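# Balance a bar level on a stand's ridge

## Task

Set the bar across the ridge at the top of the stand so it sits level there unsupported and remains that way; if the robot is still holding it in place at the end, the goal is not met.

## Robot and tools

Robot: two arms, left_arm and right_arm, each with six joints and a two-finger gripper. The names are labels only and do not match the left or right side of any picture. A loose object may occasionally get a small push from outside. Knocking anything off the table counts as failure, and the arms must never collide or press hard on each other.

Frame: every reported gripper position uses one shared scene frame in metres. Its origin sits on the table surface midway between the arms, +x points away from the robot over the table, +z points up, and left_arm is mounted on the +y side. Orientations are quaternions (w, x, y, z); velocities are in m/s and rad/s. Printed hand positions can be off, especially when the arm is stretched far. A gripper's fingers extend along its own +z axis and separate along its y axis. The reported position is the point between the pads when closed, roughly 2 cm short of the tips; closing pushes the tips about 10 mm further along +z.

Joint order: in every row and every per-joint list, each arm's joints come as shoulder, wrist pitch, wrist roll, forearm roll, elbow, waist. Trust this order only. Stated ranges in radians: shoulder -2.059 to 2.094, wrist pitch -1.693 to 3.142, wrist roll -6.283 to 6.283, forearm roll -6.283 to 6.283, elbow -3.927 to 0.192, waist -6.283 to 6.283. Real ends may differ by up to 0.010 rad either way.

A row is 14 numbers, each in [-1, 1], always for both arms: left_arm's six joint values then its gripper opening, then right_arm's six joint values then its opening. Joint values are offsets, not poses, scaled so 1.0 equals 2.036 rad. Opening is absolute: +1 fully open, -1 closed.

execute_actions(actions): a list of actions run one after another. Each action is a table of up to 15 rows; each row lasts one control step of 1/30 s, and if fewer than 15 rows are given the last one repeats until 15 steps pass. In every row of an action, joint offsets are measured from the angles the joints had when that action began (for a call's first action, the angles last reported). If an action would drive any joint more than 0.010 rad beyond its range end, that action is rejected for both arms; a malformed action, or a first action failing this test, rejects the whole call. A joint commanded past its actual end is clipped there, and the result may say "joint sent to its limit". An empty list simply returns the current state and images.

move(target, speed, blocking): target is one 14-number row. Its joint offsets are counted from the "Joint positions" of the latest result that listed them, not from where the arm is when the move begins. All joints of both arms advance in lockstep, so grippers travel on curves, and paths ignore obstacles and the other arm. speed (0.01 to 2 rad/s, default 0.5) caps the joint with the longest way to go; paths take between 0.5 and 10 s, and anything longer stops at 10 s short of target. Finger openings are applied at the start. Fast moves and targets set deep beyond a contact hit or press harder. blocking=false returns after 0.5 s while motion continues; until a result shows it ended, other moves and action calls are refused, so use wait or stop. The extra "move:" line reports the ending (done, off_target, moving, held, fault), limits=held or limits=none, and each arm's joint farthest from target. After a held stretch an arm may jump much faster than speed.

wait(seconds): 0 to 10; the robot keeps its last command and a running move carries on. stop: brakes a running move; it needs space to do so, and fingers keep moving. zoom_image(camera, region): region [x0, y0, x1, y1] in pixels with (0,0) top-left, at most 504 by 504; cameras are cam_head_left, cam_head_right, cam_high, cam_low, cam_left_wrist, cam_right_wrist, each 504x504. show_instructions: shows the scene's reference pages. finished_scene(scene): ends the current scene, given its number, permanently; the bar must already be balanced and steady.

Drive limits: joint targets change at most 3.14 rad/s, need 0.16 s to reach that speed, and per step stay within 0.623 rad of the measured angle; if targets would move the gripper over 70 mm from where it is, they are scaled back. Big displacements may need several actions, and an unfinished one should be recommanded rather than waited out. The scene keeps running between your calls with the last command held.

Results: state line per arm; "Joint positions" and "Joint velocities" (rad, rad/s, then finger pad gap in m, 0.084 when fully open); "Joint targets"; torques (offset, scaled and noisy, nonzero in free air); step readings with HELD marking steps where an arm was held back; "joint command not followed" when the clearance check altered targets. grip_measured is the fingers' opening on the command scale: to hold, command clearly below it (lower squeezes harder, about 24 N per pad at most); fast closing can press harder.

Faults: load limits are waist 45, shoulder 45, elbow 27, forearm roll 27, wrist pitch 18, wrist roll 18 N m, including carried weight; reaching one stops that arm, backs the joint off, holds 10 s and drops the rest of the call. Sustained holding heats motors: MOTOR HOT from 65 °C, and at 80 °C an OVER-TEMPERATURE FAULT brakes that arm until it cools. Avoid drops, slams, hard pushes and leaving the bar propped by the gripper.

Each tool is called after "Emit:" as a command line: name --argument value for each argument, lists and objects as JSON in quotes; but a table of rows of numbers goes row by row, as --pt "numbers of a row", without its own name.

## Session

Emit:
execute_actions --actions '[]'

Scene clock: 0.00 s.
left_arm: end_effector_position=(+0.6122, +0.5681, +0.2817) grip_measured=+1.00 end_effector_quat_wxyz=(-0.023, -0.079, +0.996, +0.022) end_effector_velocity=(-0.000, +0.000, -0.000) end_effector_angular_velocity=(+0.000, +0.000, +0.000) | right_arm: end_effector_position=(+0.2445, -0.7208, +0.3804) grip_measured=+1.00 end_effector_quat_wxyz=(+0.067, -0.410, +0.900, -0.135) end_effector_velocity=(-0.001, -0.001, -0.001) end_effector_angular_velocity=(+0.002, +0.001, -0.003)
Joint names: [shoulder, wrist pitch, wrist roll, forearm roll, elbow, waist]
Joint positions: left_arm=[ 0.86   1.733 -2.869  0.057 -2.565  0.219  0.084] | right_arm=[-0.355  1.187  1.328  0.082 -1.125 -1.065  0.084]
Joint velocities: left_arm=[-0. -0. -0.  0.  0.  0.  0.] | right_arm=[ 0.002  0.     0.001  0.     0.    -0.002  0.   ]
Joint torques (N m, as the arm reports them, + toward a larger angle): no reading
Joint targets: left_arm=[0.860 1.733 -2.869 0.057 -2.565 0.219] | right_arm=[-0.355 1.187 1.328 0.082 -1.125 -1.065]

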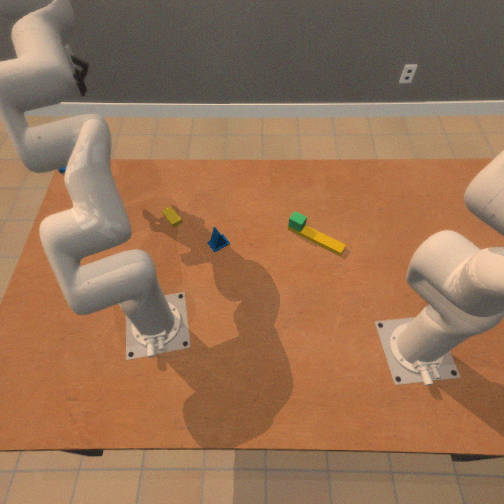

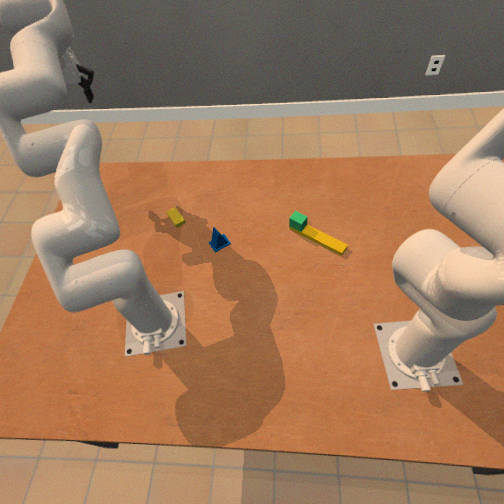

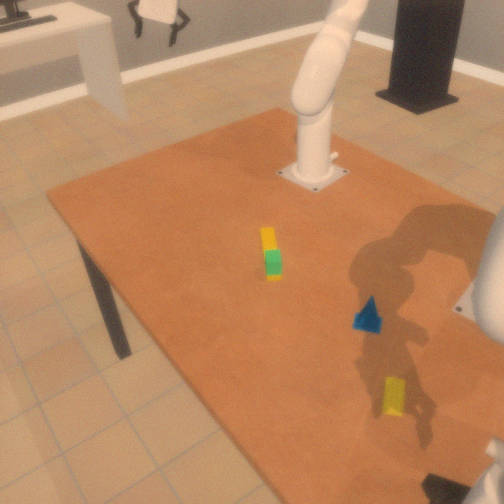

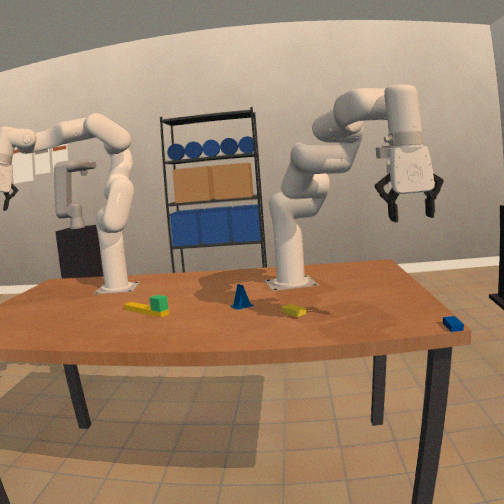

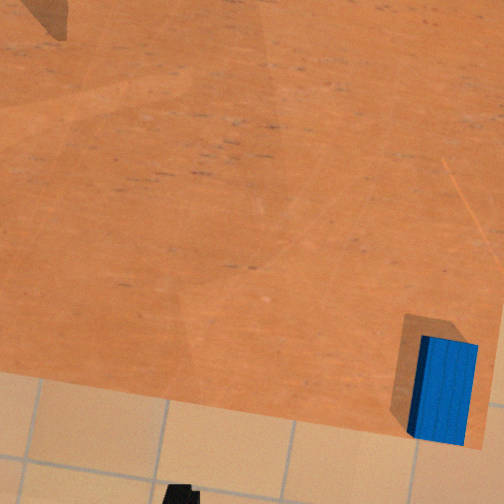

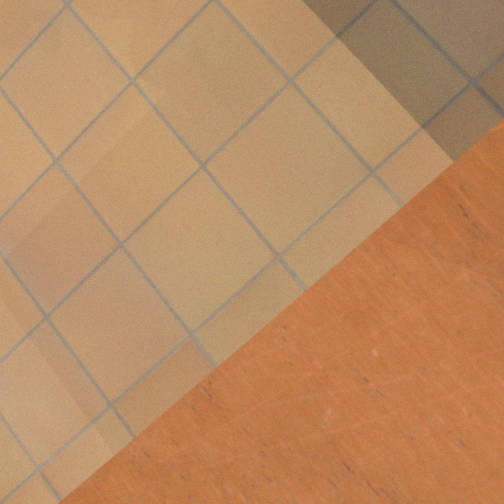

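Emit:
move --target '[-0.5,-0.2,0,0,0.7,0.4,1,-0.0221,0.0555,-0.9293,-0.0403,0.1105,0.6753,1]' --speed 1.2

Emit:
zoom_image --camera "cam_low" --region '[110,270,270,330]'

Emit:
zoom_image --camera "cam_head_left" --region '[190,210,260,270]'

Scene clock: 10.53 s.
left_arm: end_effector_position=(+0.1552, +0.6972, +0.2855) grip_measured=+1.00 end_effector_quat_wxyz=(-0.029, -0.457, +0.889, +0.010) end_effector_velocity=(-0.001, -0.001, -0.001) end_effector_angular_velocity=(-0.001, +0.000, +0.002) | right_arm: end_effector_position=(+0.2994, -0.2178, +0.2816) grip_measured=+1.00 end_effector_quat_wxyz=(-0.000, +0.878, +0.479, +0.000) end_effector_velocity=(-0.001, +0.001, -0.002) end_effector_angular_velocity=(-0.001, +0.004, +0.006)
Joint names: [shoulder, wrist pitch, wrist roll, forearm roll, elbow, waist]
Joint positions: left_arm=[-0.158  1.326 -2.869  0.057 -1.14   1.033  0.084] | right_arm=[-0.4    1.3   -0.564  0.    -0.9    0.309  0.084]
Joint velocities: left_arm=[-0.003 -0.     0.     0.     0.004  0.003 -0.   ] | right_arm=[ 0.004 -0.    -0.003  0.     0.     0.003 -0.   ]
Joint torques (N m, as the arm reports them, + toward a larger angle): left_arm=[-14.73  -1.     0.15   0.57 -21.19  -0.11] | right_arm=[-17.38  -2.93   0.52  -0.13 -15.25  -0.13]
Joint targets: left_arm=[-0.158 1.326 -2.869 0.057 -1.140 1.034] | right_arm=[-0.400 1.300 -0.564 0.000 -0.900 0.310]
move: done; limits=none; left_arm: farthest joint: the waist, 0.000 radians from its target (0.814 radians at the start); right_arm: farthest joint: the waist, 0.000 radians from its target (1.374 radians at the start)

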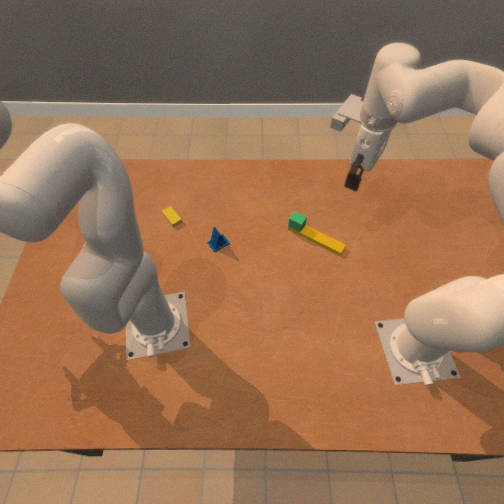

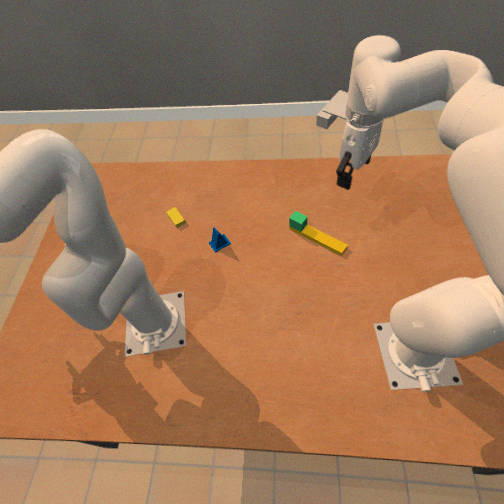

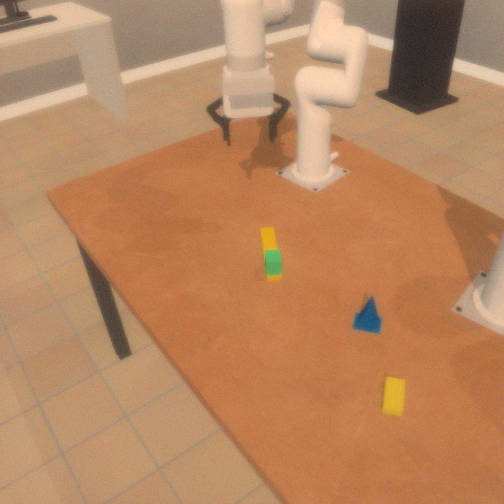

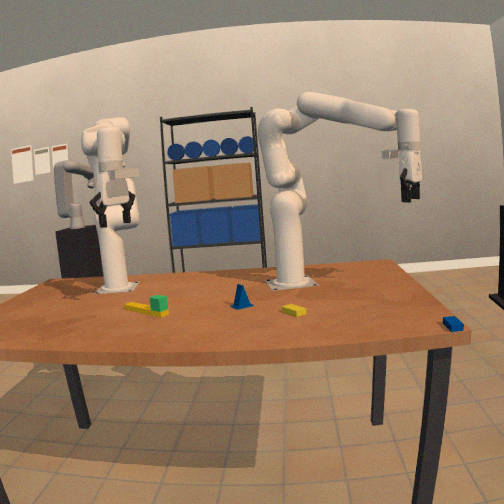

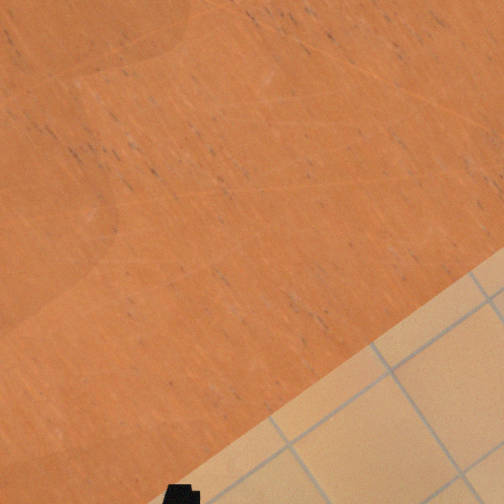

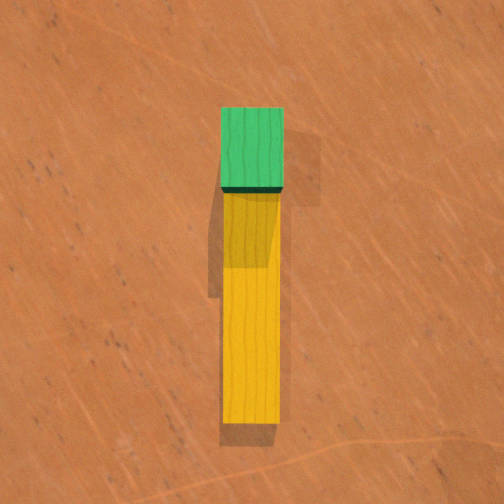

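Region (110, 270, 270, 330) of cam_low's 504x504 image, scaled by 3.150, with more detail than that image has; it fills the top 189 rows of this view, and the rest is white.

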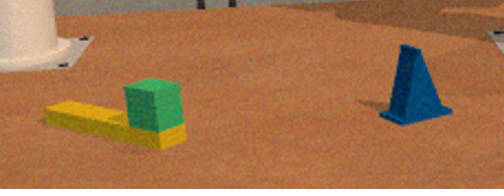

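Region (190, 210, 260, 270) of cam_head_left's 504x504 image, scaled by 7.200, with more detail than that image has; it fills the top 432 rows of this view, and the rest is white.

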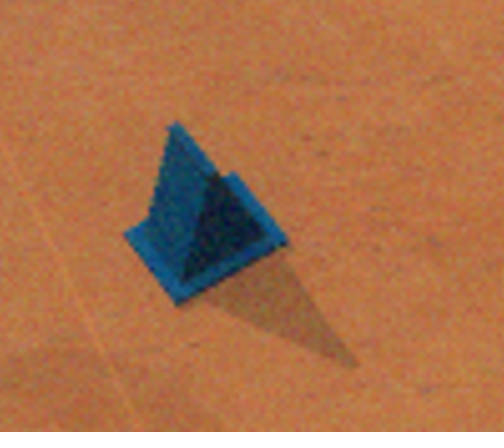

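Emit:
move --target '[0,0,0,0,0,0,1,0.1782,-0.2444,0.0796,0,0.0662,0.0798,1]' --speed 0.8

Emit:
move --target '[0,0,0,0,0,0,1,0.1138,-0.1423,0,0,0.0285,0,1]'

Emit:
move --target '[0,0,0,0,0,0,1,0,0,0,0,0,0,-1]'

Emit:
move --target '[0,0,0,0,0,0,1,-0.1138,0.1423,0,0,-0.0285,0,-1]'

Emit:
move --target '[0,0,0,0,0,0,1,0.318,0.1286,-0.4376,0,-0.4466,0.1516,-1]' --speed 0.7

Scene clock: 25.63 s.
left_arm: end_effector_position=(+0.1552, +0.6972, +0.2855) grip_measured=+1.00 end_effector_quat_wxyz=(-0.029, -0.457, +0.889, +0.010) end_effector_velocity=(-0.000, -0.000, -0.000) end_effector_angular_velocity=(-0.001, +0.000, +0.000) | right_arm: end_effector_position=(+0.3149, -0.1359, +0.1200) grip_measured=+1.00 end_effector_quat_wxyz=(-0.000, +0.878, +0.479, +0.001) end_effector_velocity=(-0.001, -0.000, -0.003) end_effector_angular_velocity=(-0.002, +0.005, -0.000)
Joint names: [shoulder, wrist pitch, wrist roll, forearm roll, elbow, waist]
Joint positions: left_arm=[-0.158  1.326 -2.869  0.057 -1.14   1.033  0.084] | right_arm=[-0.038  0.803 -0.402  0.    -0.766  0.472  0.084]
Joint velocities: left_arm=[ 0.     0.001  0.    -0.    -0.     0.     0.   ] | right_arm=[ 0.005 -0.002  0.     0.001  0.002  0.001 -0.   ]
Joint torques (N m, as the arm reports them, + toward a larger angle): left_arm=[-14.43  -1.03   0.18   0.42 -21.15  -0.14] | right_arm=[-25.21  -2.93   0.46  -0.17 -13.66  -0.25]
Joint targets: left_arm=[-0.158 1.326 -2.869 0.057 -1.140 1.033] | right_arm=[-0.037 0.802 -0.402 0.000 -0.765 0.472]
move: done; limits=none; left_arm: farthest joint: the waist, 0.000 radians from its target (0.001 radians at the start); right_arm: farthest joint: the shoulder, 0.001 radians from its target (0.363 radians at the start)

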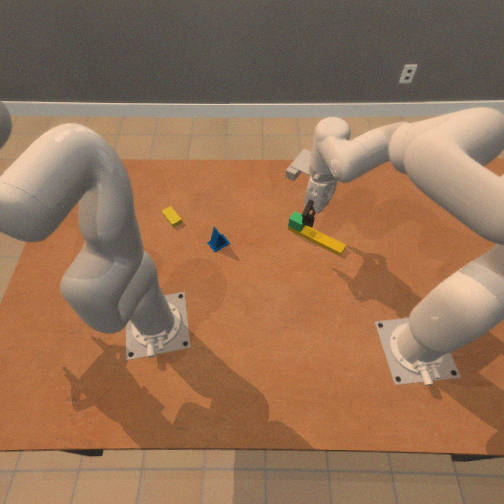

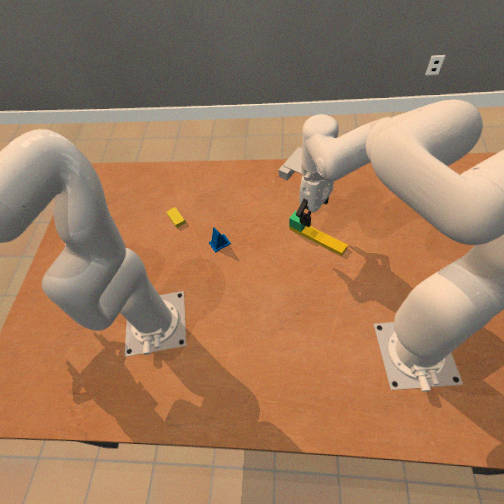

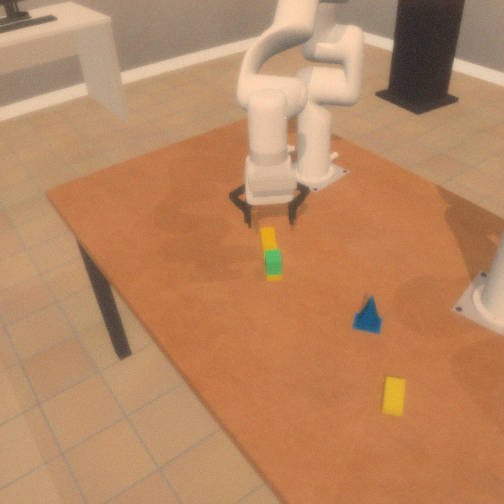

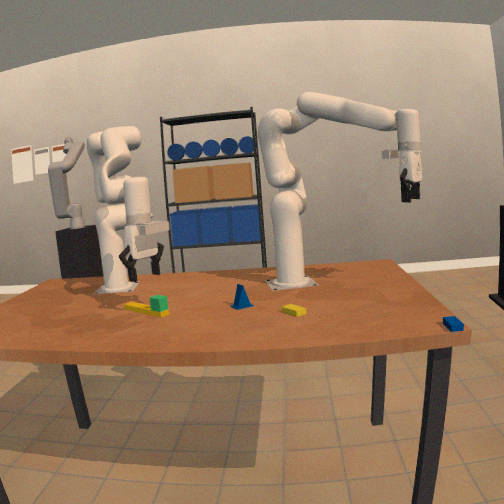

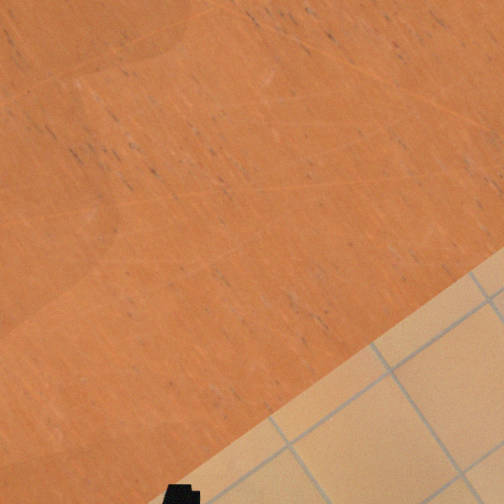

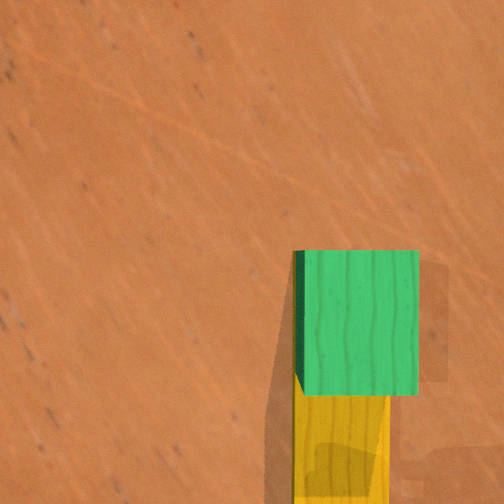

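Scene clock: 26.80 s.
left_arm: end_effector_position=(+0.1552, +0.6972, +0.2855) grip_measured=+1.00 end_effector_quat_wxyz=(-0.029, -0.457, +0.889, +0.010) end_effector_velocity=(+0.000, +0.000, +0.001) end_effector_angular_velocity=(+0.001, -0.001, +0.000) | right_arm: end_effector_position=(+0.3152, -0.1357, +0.0247) grip_measured=+1.00 end_effector_quat_wxyz=(-0.000, +0.878, +0.479, +0.001) end_effector_velocity=(-0.001, -0.001, -0.002) end_effector_angular_velocity=(-0.003, +0.004, +0.002)
Joint names: [shoulder, wrist pitch, wrist roll, forearm roll, elbow, waist]
Joint positions: left_arm=[-0.158  1.326 -2.869  0.057 -1.14   1.033  0.084] | right_arm=[ 0.193  0.513 -0.402  0.    -0.708  0.472  0.084]
Joint velocities: left_arm=[-0.    -0.    -0.    -0.001 -0.001 -0.    -0.   ] | right_arm=[ 0.004 -0.001 -0.    -0.001  0.002  0.     0.   ]
Joint torques (N m, as the arm reports them, + toward a larger angle): left_arm=[-14.62  -1.11   0.2    0.56 -20.99  -0.01] | right_arm=[-28.47  -2.96   0.53   0.   -11.29  -0.01]
Joint targets: left_arm=[-0.158 1.326 -2.869 0.057 -1.140 1.033] | right_arm=[0.194 0.513 -0.402 0.000 -0.708 0.472]
move: done; limits=none; left_arm: farthest joint: the waist, 0.000 radians from its target (0.000 radians at the start); right_arm: farthest joint: the shoulder, 0.001 radians from its target (0.232 radians at the start)

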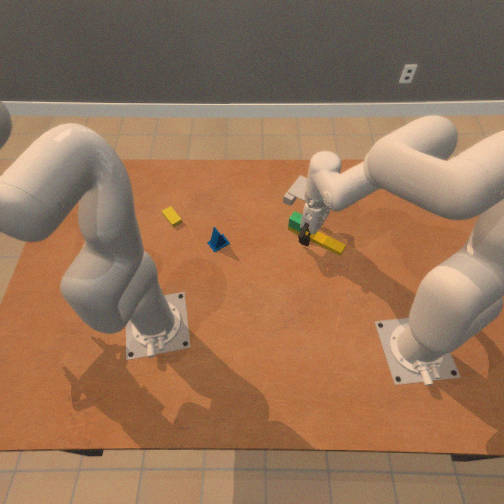

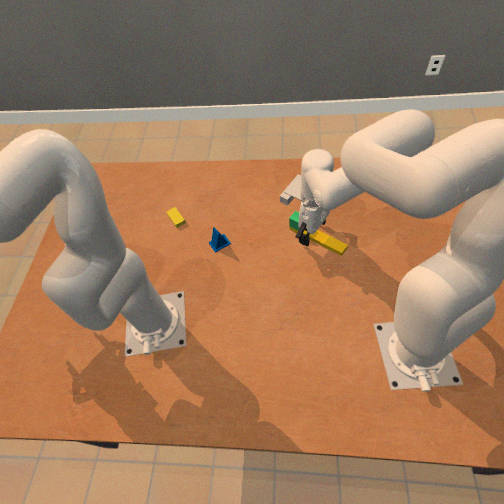

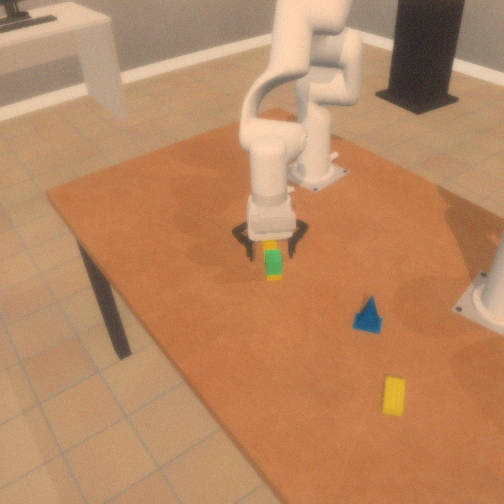

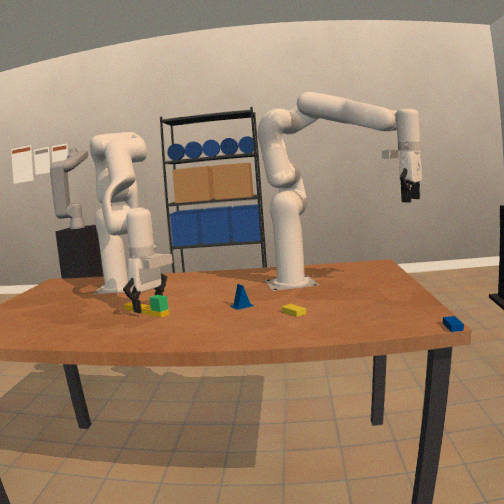

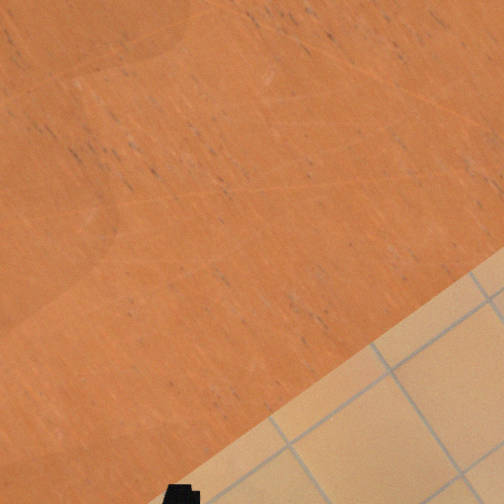

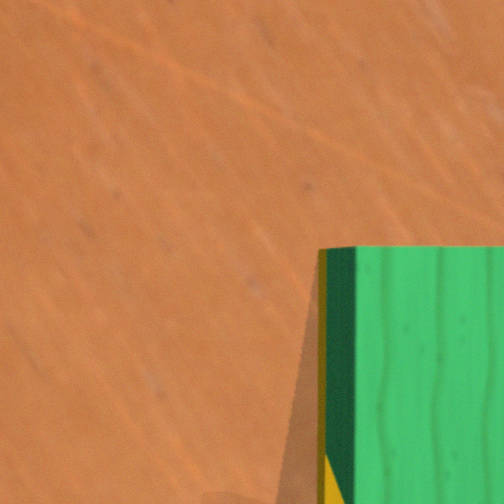

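Scene clock: 27.30 s.
left_arm: end_effector_position=(+0.1552, +0.6972, +0.2855) grip_measured=+1.00 end_effector_quat_wxyz=(-0.029, -0.457, +0.889, +0.010) end_effector_velocity=(-0.000, -0.000, -0.000) end_effector_angular_velocity=(-0.000, +0.000, -0.000) | right_arm: end_effector_position=(+0.3153, -0.1357, +0.0248) grip_measured=-0.26 end_effector_quat_wxyz=(-0.000, +0.878, +0.479, +0.001) end_effector_velocity=(-0.000, +0.000, +0.000) end_effector_angular_velocity=(+0.000, +0.000, +0.001)
Joint names: [shoulder, wrist pitch, wrist roll, forearm roll, elbow, waist]
Joint positions: left_arm=[-0.158  1.326 -2.869  0.057 -1.14   1.033  0.084] | right_arm=[ 0.193  0.513 -0.402  0.    -0.708  0.472  0.033]
Joint velocities: left_arm=[-0.    -0.     0.     0.     0.001 -0.    -0.   ] | right_arm=[-0.001 -0.    -0.     0.     0.001  0.001 -0.   ]
Joint torques (N m, as the arm reports them, + toward a larger angle): left_arm=[-14.69  -1.15   0.18   0.57 -21.19   0.04] | right_arm=[-27.88  -2.87   0.48   0.01 -11.1   -0.28]
Joint targets: left_arm=[-0.158 1.326 -2.869 0.057 -1.140 1.033] | right_arm=[0.193 0.513 -0.402 0.000 -0.708 0.472]
move: done; limits=none; left_arm: farthest joint: the waist, 0.000 radians from its target (0.000 radians at the start); right_arm: farthest joint: the waist, 0.000 radians from its target (0.000 radians at the start)

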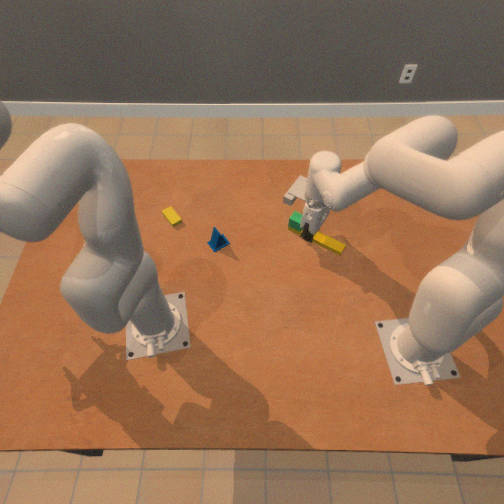

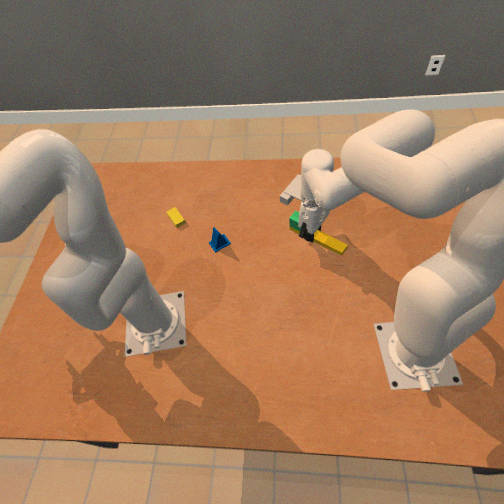

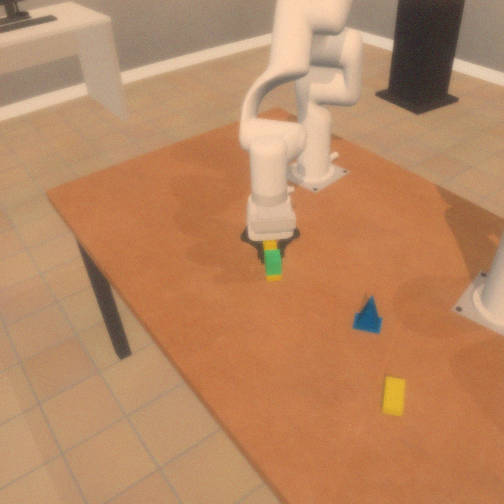

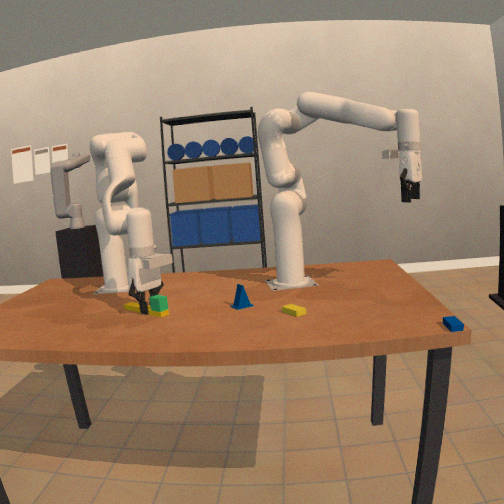

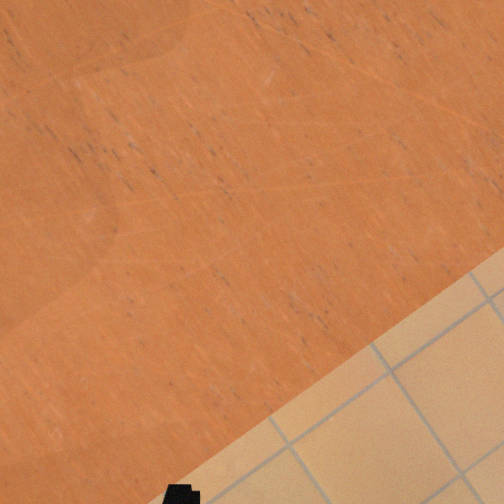

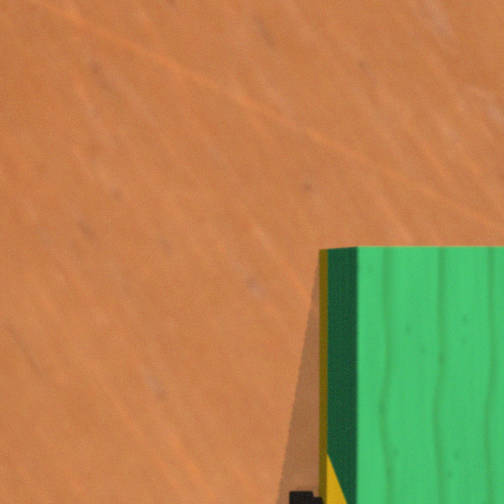

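Scene clock: 28.47 s.
left_arm: end_effector_position=(+0.1552, +0.6972, +0.2855) grip_measured=+1.00 end_effector_quat_wxyz=(-0.029, -0.457, +0.889, +0.010) end_effector_velocity=(-0.000, -0.000, -0.000) end_effector_angular_velocity=(-0.001, +0.000, -0.000) | right_arm: end_effector_position=(+0.3149, -0.1359, +0.1201) grip_measured=-0.26 end_effector_quat_wxyz=(-0.000, +0.878, +0.479, +0.001) end_effector_velocity=(+0.001, +0.000, +0.002) end_effector_angular_velocity=(+0.001, -0.003, +0.000)
Joint names: [shoulder, wrist pitch, wrist roll, forearm roll, elbow, waist]
Joint positions: left_arm=[-0.158  1.326 -2.869  0.057 -1.14   1.033  0.084] | right_arm=[-0.038  0.802 -0.402  0.    -0.766  0.471  0.033]
Joint velocities: left_arm=[-0.     0.    -0.     0.     0.001  0.    -0.   ] | right_arm=[-0.003  0.002  0.    -0.001 -0.002 -0.    -0.   ]
Joint torques (N m, as the arm reports them, + toward a larger angle): left_arm=[-14.54  -1.15   0.13   0.49 -20.99   0.17] | right_arm=[-25.74  -3.07   0.52  -0.03 -13.91  -0.21]
Joint targets: left_arm=[-0.158 1.326 -2.869 0.057 -1.140 1.033] | right_arm=[-0.039 0.803 -0.402 0.000 -0.766 0.472]
move: done; limits=none; left_arm: farthest joint: the waist, 0.000 radians from its target (0.000 radians at the start); right_arm: farthest joint: the waist, 0.001 radians from its target (0.000 radians at the start)

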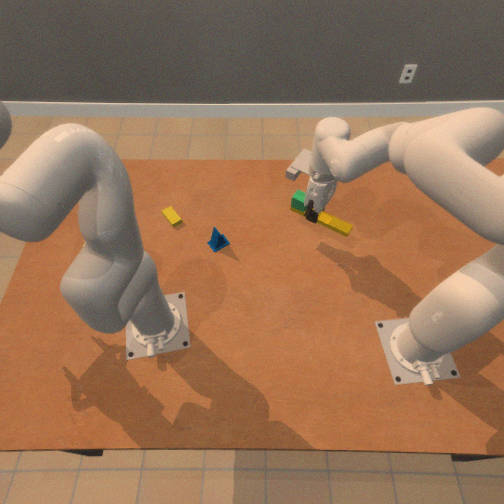

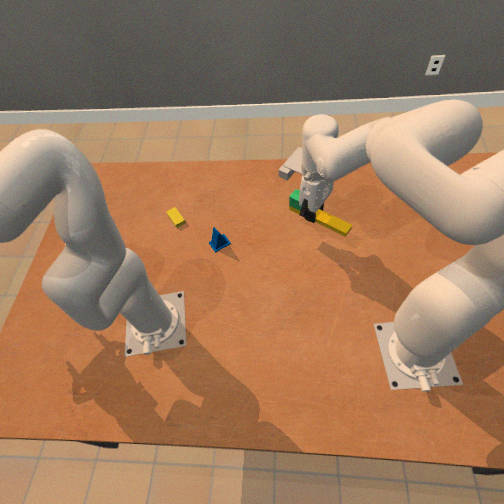

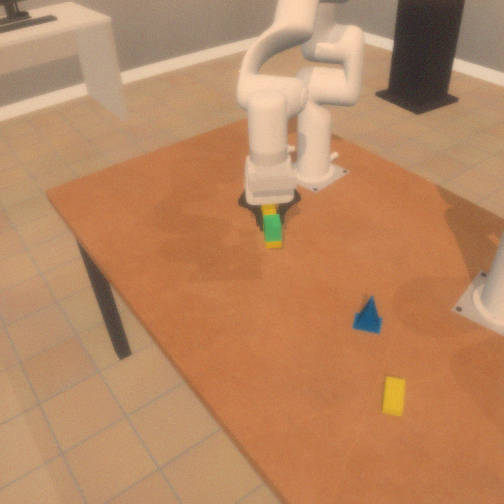

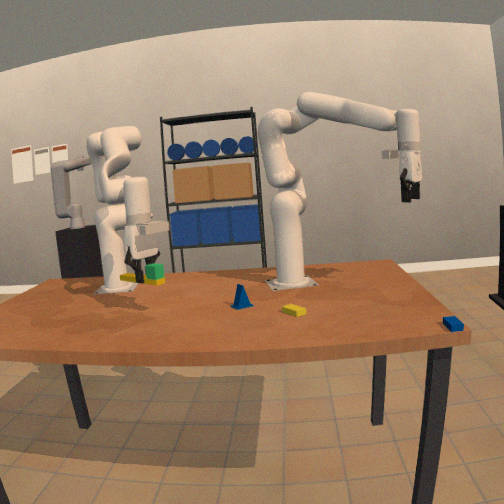

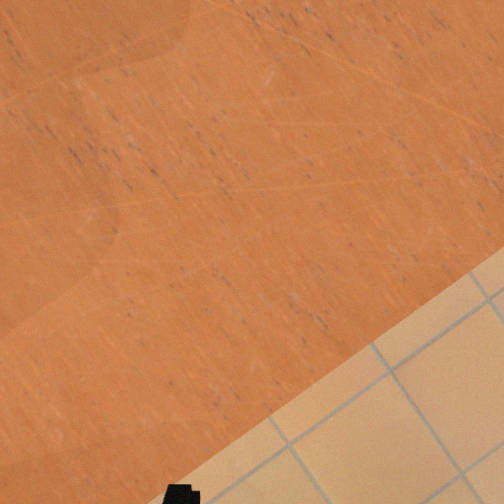

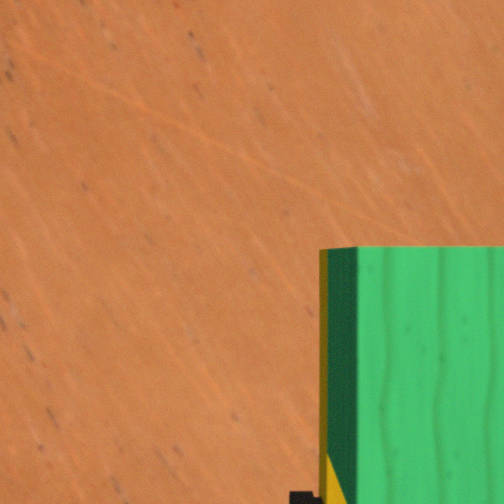

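Scene clock: 30.43 s.
left_arm: end_effector_position=(+0.1552, +0.6972, +0.2855) grip_measured=+1.00 end_effector_quat_wxyz=(-0.029, -0.457, +0.889, +0.010) end_effector_velocity=(+0.000, -0.000, -0.000) end_effector_angular_velocity=(+0.000, +0.000, -0.000) | right_arm: end_effector_position=(+0.3510, +0.1162, +0.1205) grip_measured=-0.26 end_effector_quat_wxyz=(+0.000, +0.455, +0.891, +0.001) end_effector_velocity=(-0.002, +0.001, -0.002) end_effector_angular_velocity=(-0.002, +0.003, +0.004)
Joint names: [shoulder, wrist pitch, wrist roll, forearm roll, elbow, waist]
Joint positions: left_arm=[-0.158  1.326 -2.869  0.057 -1.14   1.033  0.084] | right_arm=[ 0.609  1.064 -1.292  0.    -1.675  0.78   0.033]
Joint velocities: left_arm=[-0. -0.  0.  0.  0. -0.  0.] | right_arm=[ 0.004  0.    -0.001  0.001 -0.001  0.003  0.   ]
Joint torques (N m, as the arm reports them, + toward a larger angle): left_arm=[-14.53  -1.     0.26   0.44 -21.12  -0.09] | right_arm=[-44.47  -3.04   0.46  -0.18 -15.41  -0.22]
Joint targets: left_arm=[-0.158 1.326 -2.869 0.057 -1.140 1.033] | right_arm=[0.609 1.064 -1.292 0.000 -1.675 0.780]
move: done; limits=none; left_arm: farthest joint: the waist, 0.000 radians from its target (0.000 radians at the start); right_arm: farthest joint: the elbow, 0.001 radians from its target (0.909 radians at the start)

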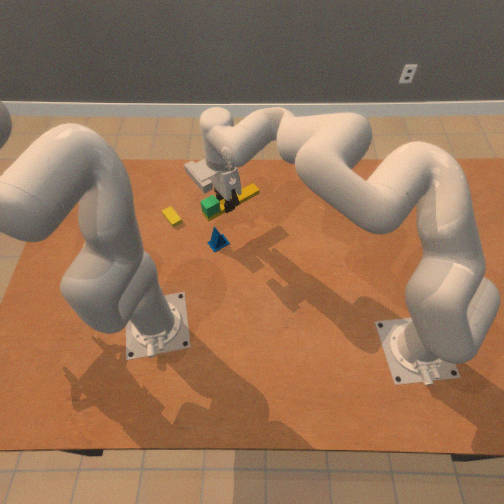

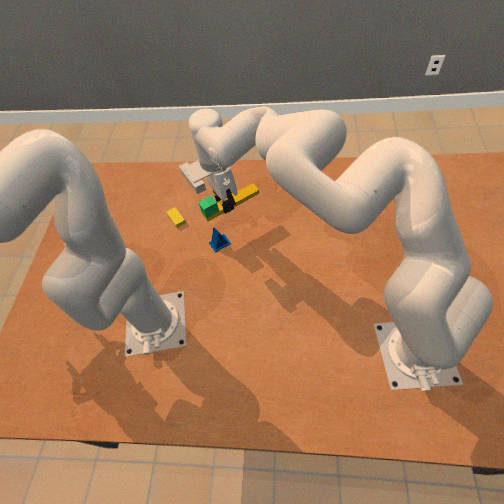

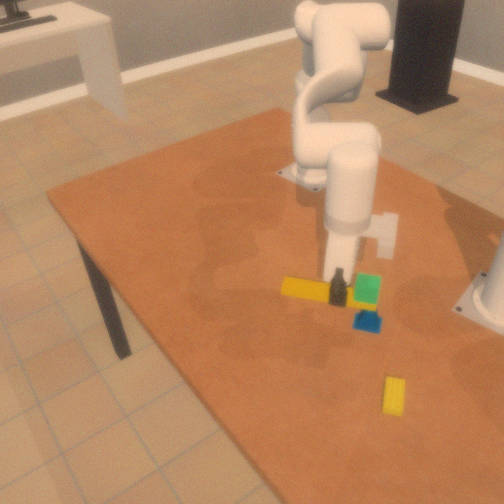

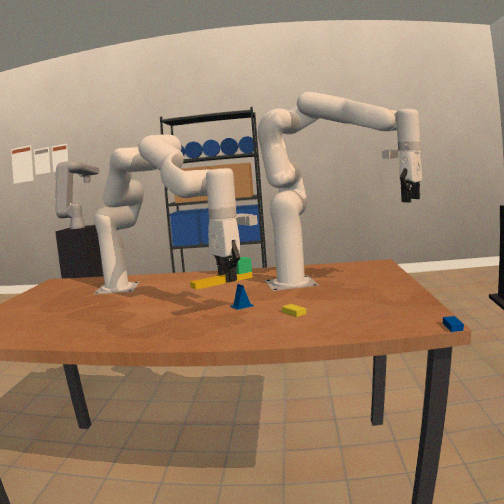

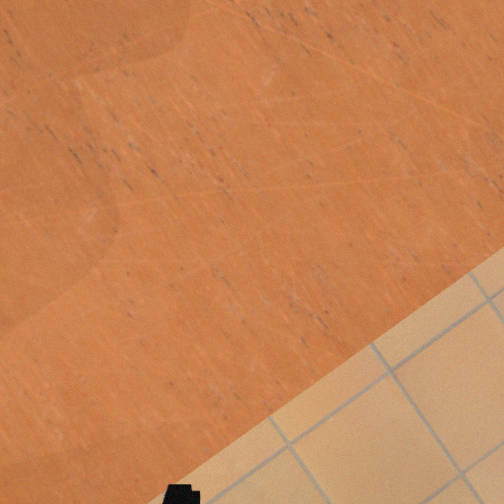

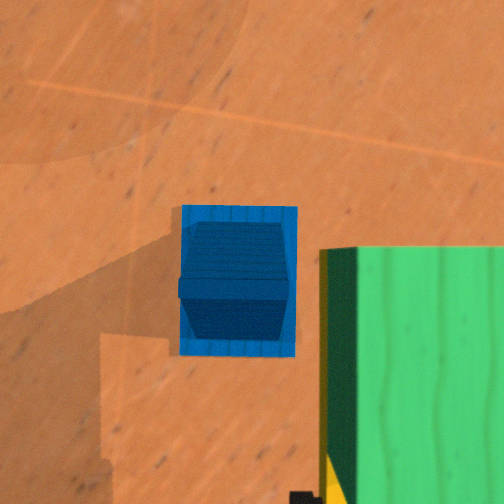

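Emit:
move --target '[0,0,0,0,0,0,1,-0.019,-0.0385,0.058,0,0.0584,0.0505,-1]' --speed 0.15

Emit:
zoom_image --camera "cam_low" --region '[195,240,285,320]'

Scene clock: 41.70 s.
left_arm: end_effector_position=(+0.1552, +0.6972, +0.2855) grip_measured=+1.00 end_effector_quat_wxyz=(-0.029, -0.457, +0.889, +0.010) end_effector_velocity=(+0.000, -0.000, +0.000) end_effector_angular_velocity=(+0.000, +0.000, -0.001) | right_arm: end_effector_position=(+0.2899, +0.1381, +0.1016) grip_measured=-0.26 end_effector_quat_wxyz=(-0.000, +0.462, +0.887, -0.000) end_effector_velocity=(-0.002, +0.000, -0.001) end_effector_angular_velocity=(-0.001, +0.002, +0.001)
Joint names: [shoulder, wrist pitch, wrist roll, forearm roll, elbow, waist]
Joint positions: left_arm=[-0.158  1.326 -2.869  0.057 -1.14   1.033  0.084] | right_arm=[ 0.57   0.986 -1.174  0.    -1.556  0.882  0.033]
Joint velocities: left_arm=[-0. -0.  0.  0.  0. -0. -0.] | right_arm=[-0.    -0.001  0.002  0.001  0.003  0.003 -0.   ]
Joint torques (N m, as the arm reports them, + toward a larger angle): left_arm=[-14.49  -1.11   0.16   0.66 -21.16   0.05] | right_arm=[-43.22  -2.98   0.5   -0.02 -15.07  -0.17]
Joint targets: left_arm=[-0.158 1.326 -2.869 0.057 -1.140 1.033] | right_arm=[0.570 0.986 -1.174 0.000 -1.556 0.883]
move: done; limits=none; left_arm: farthest joint: the waist, 0.000 radians from its target (0.000 radians at the start); right_arm: farthest joint: the waist, 0.001 radians from its target (0.103 radians at the start)

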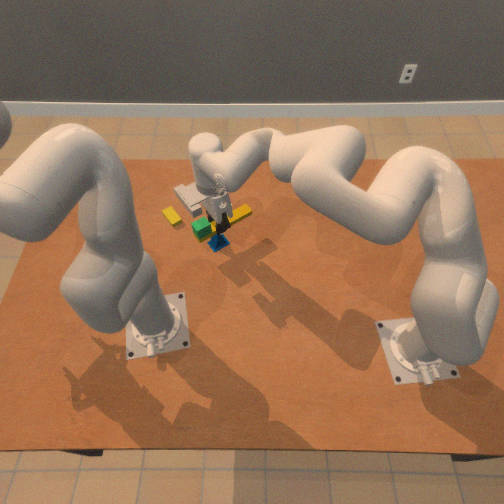

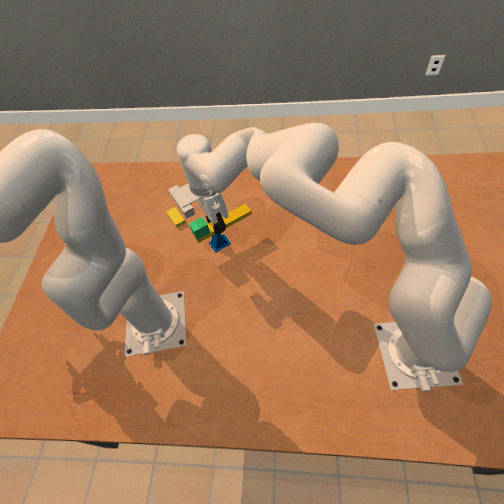

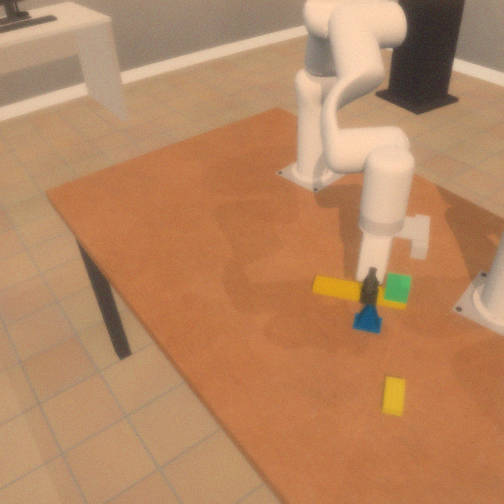

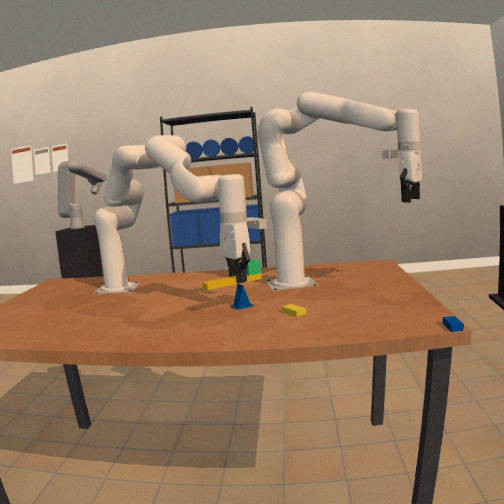

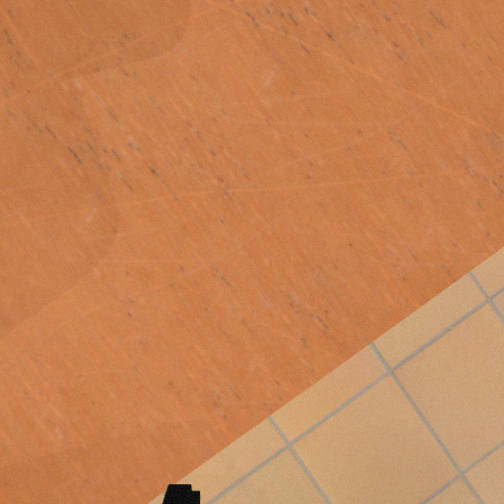

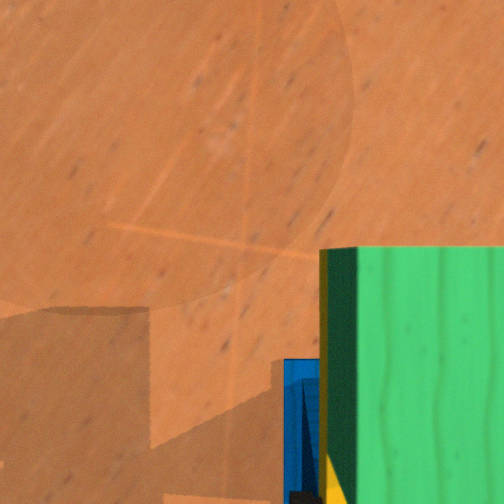

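Region (195, 240, 285, 320) of cam_low's 504x504 image, scaled by 5.600, with more detail than that image has.

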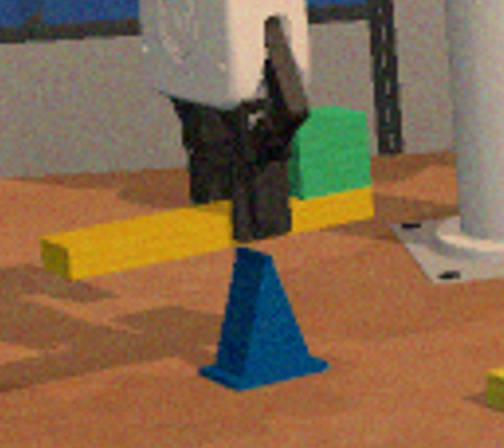

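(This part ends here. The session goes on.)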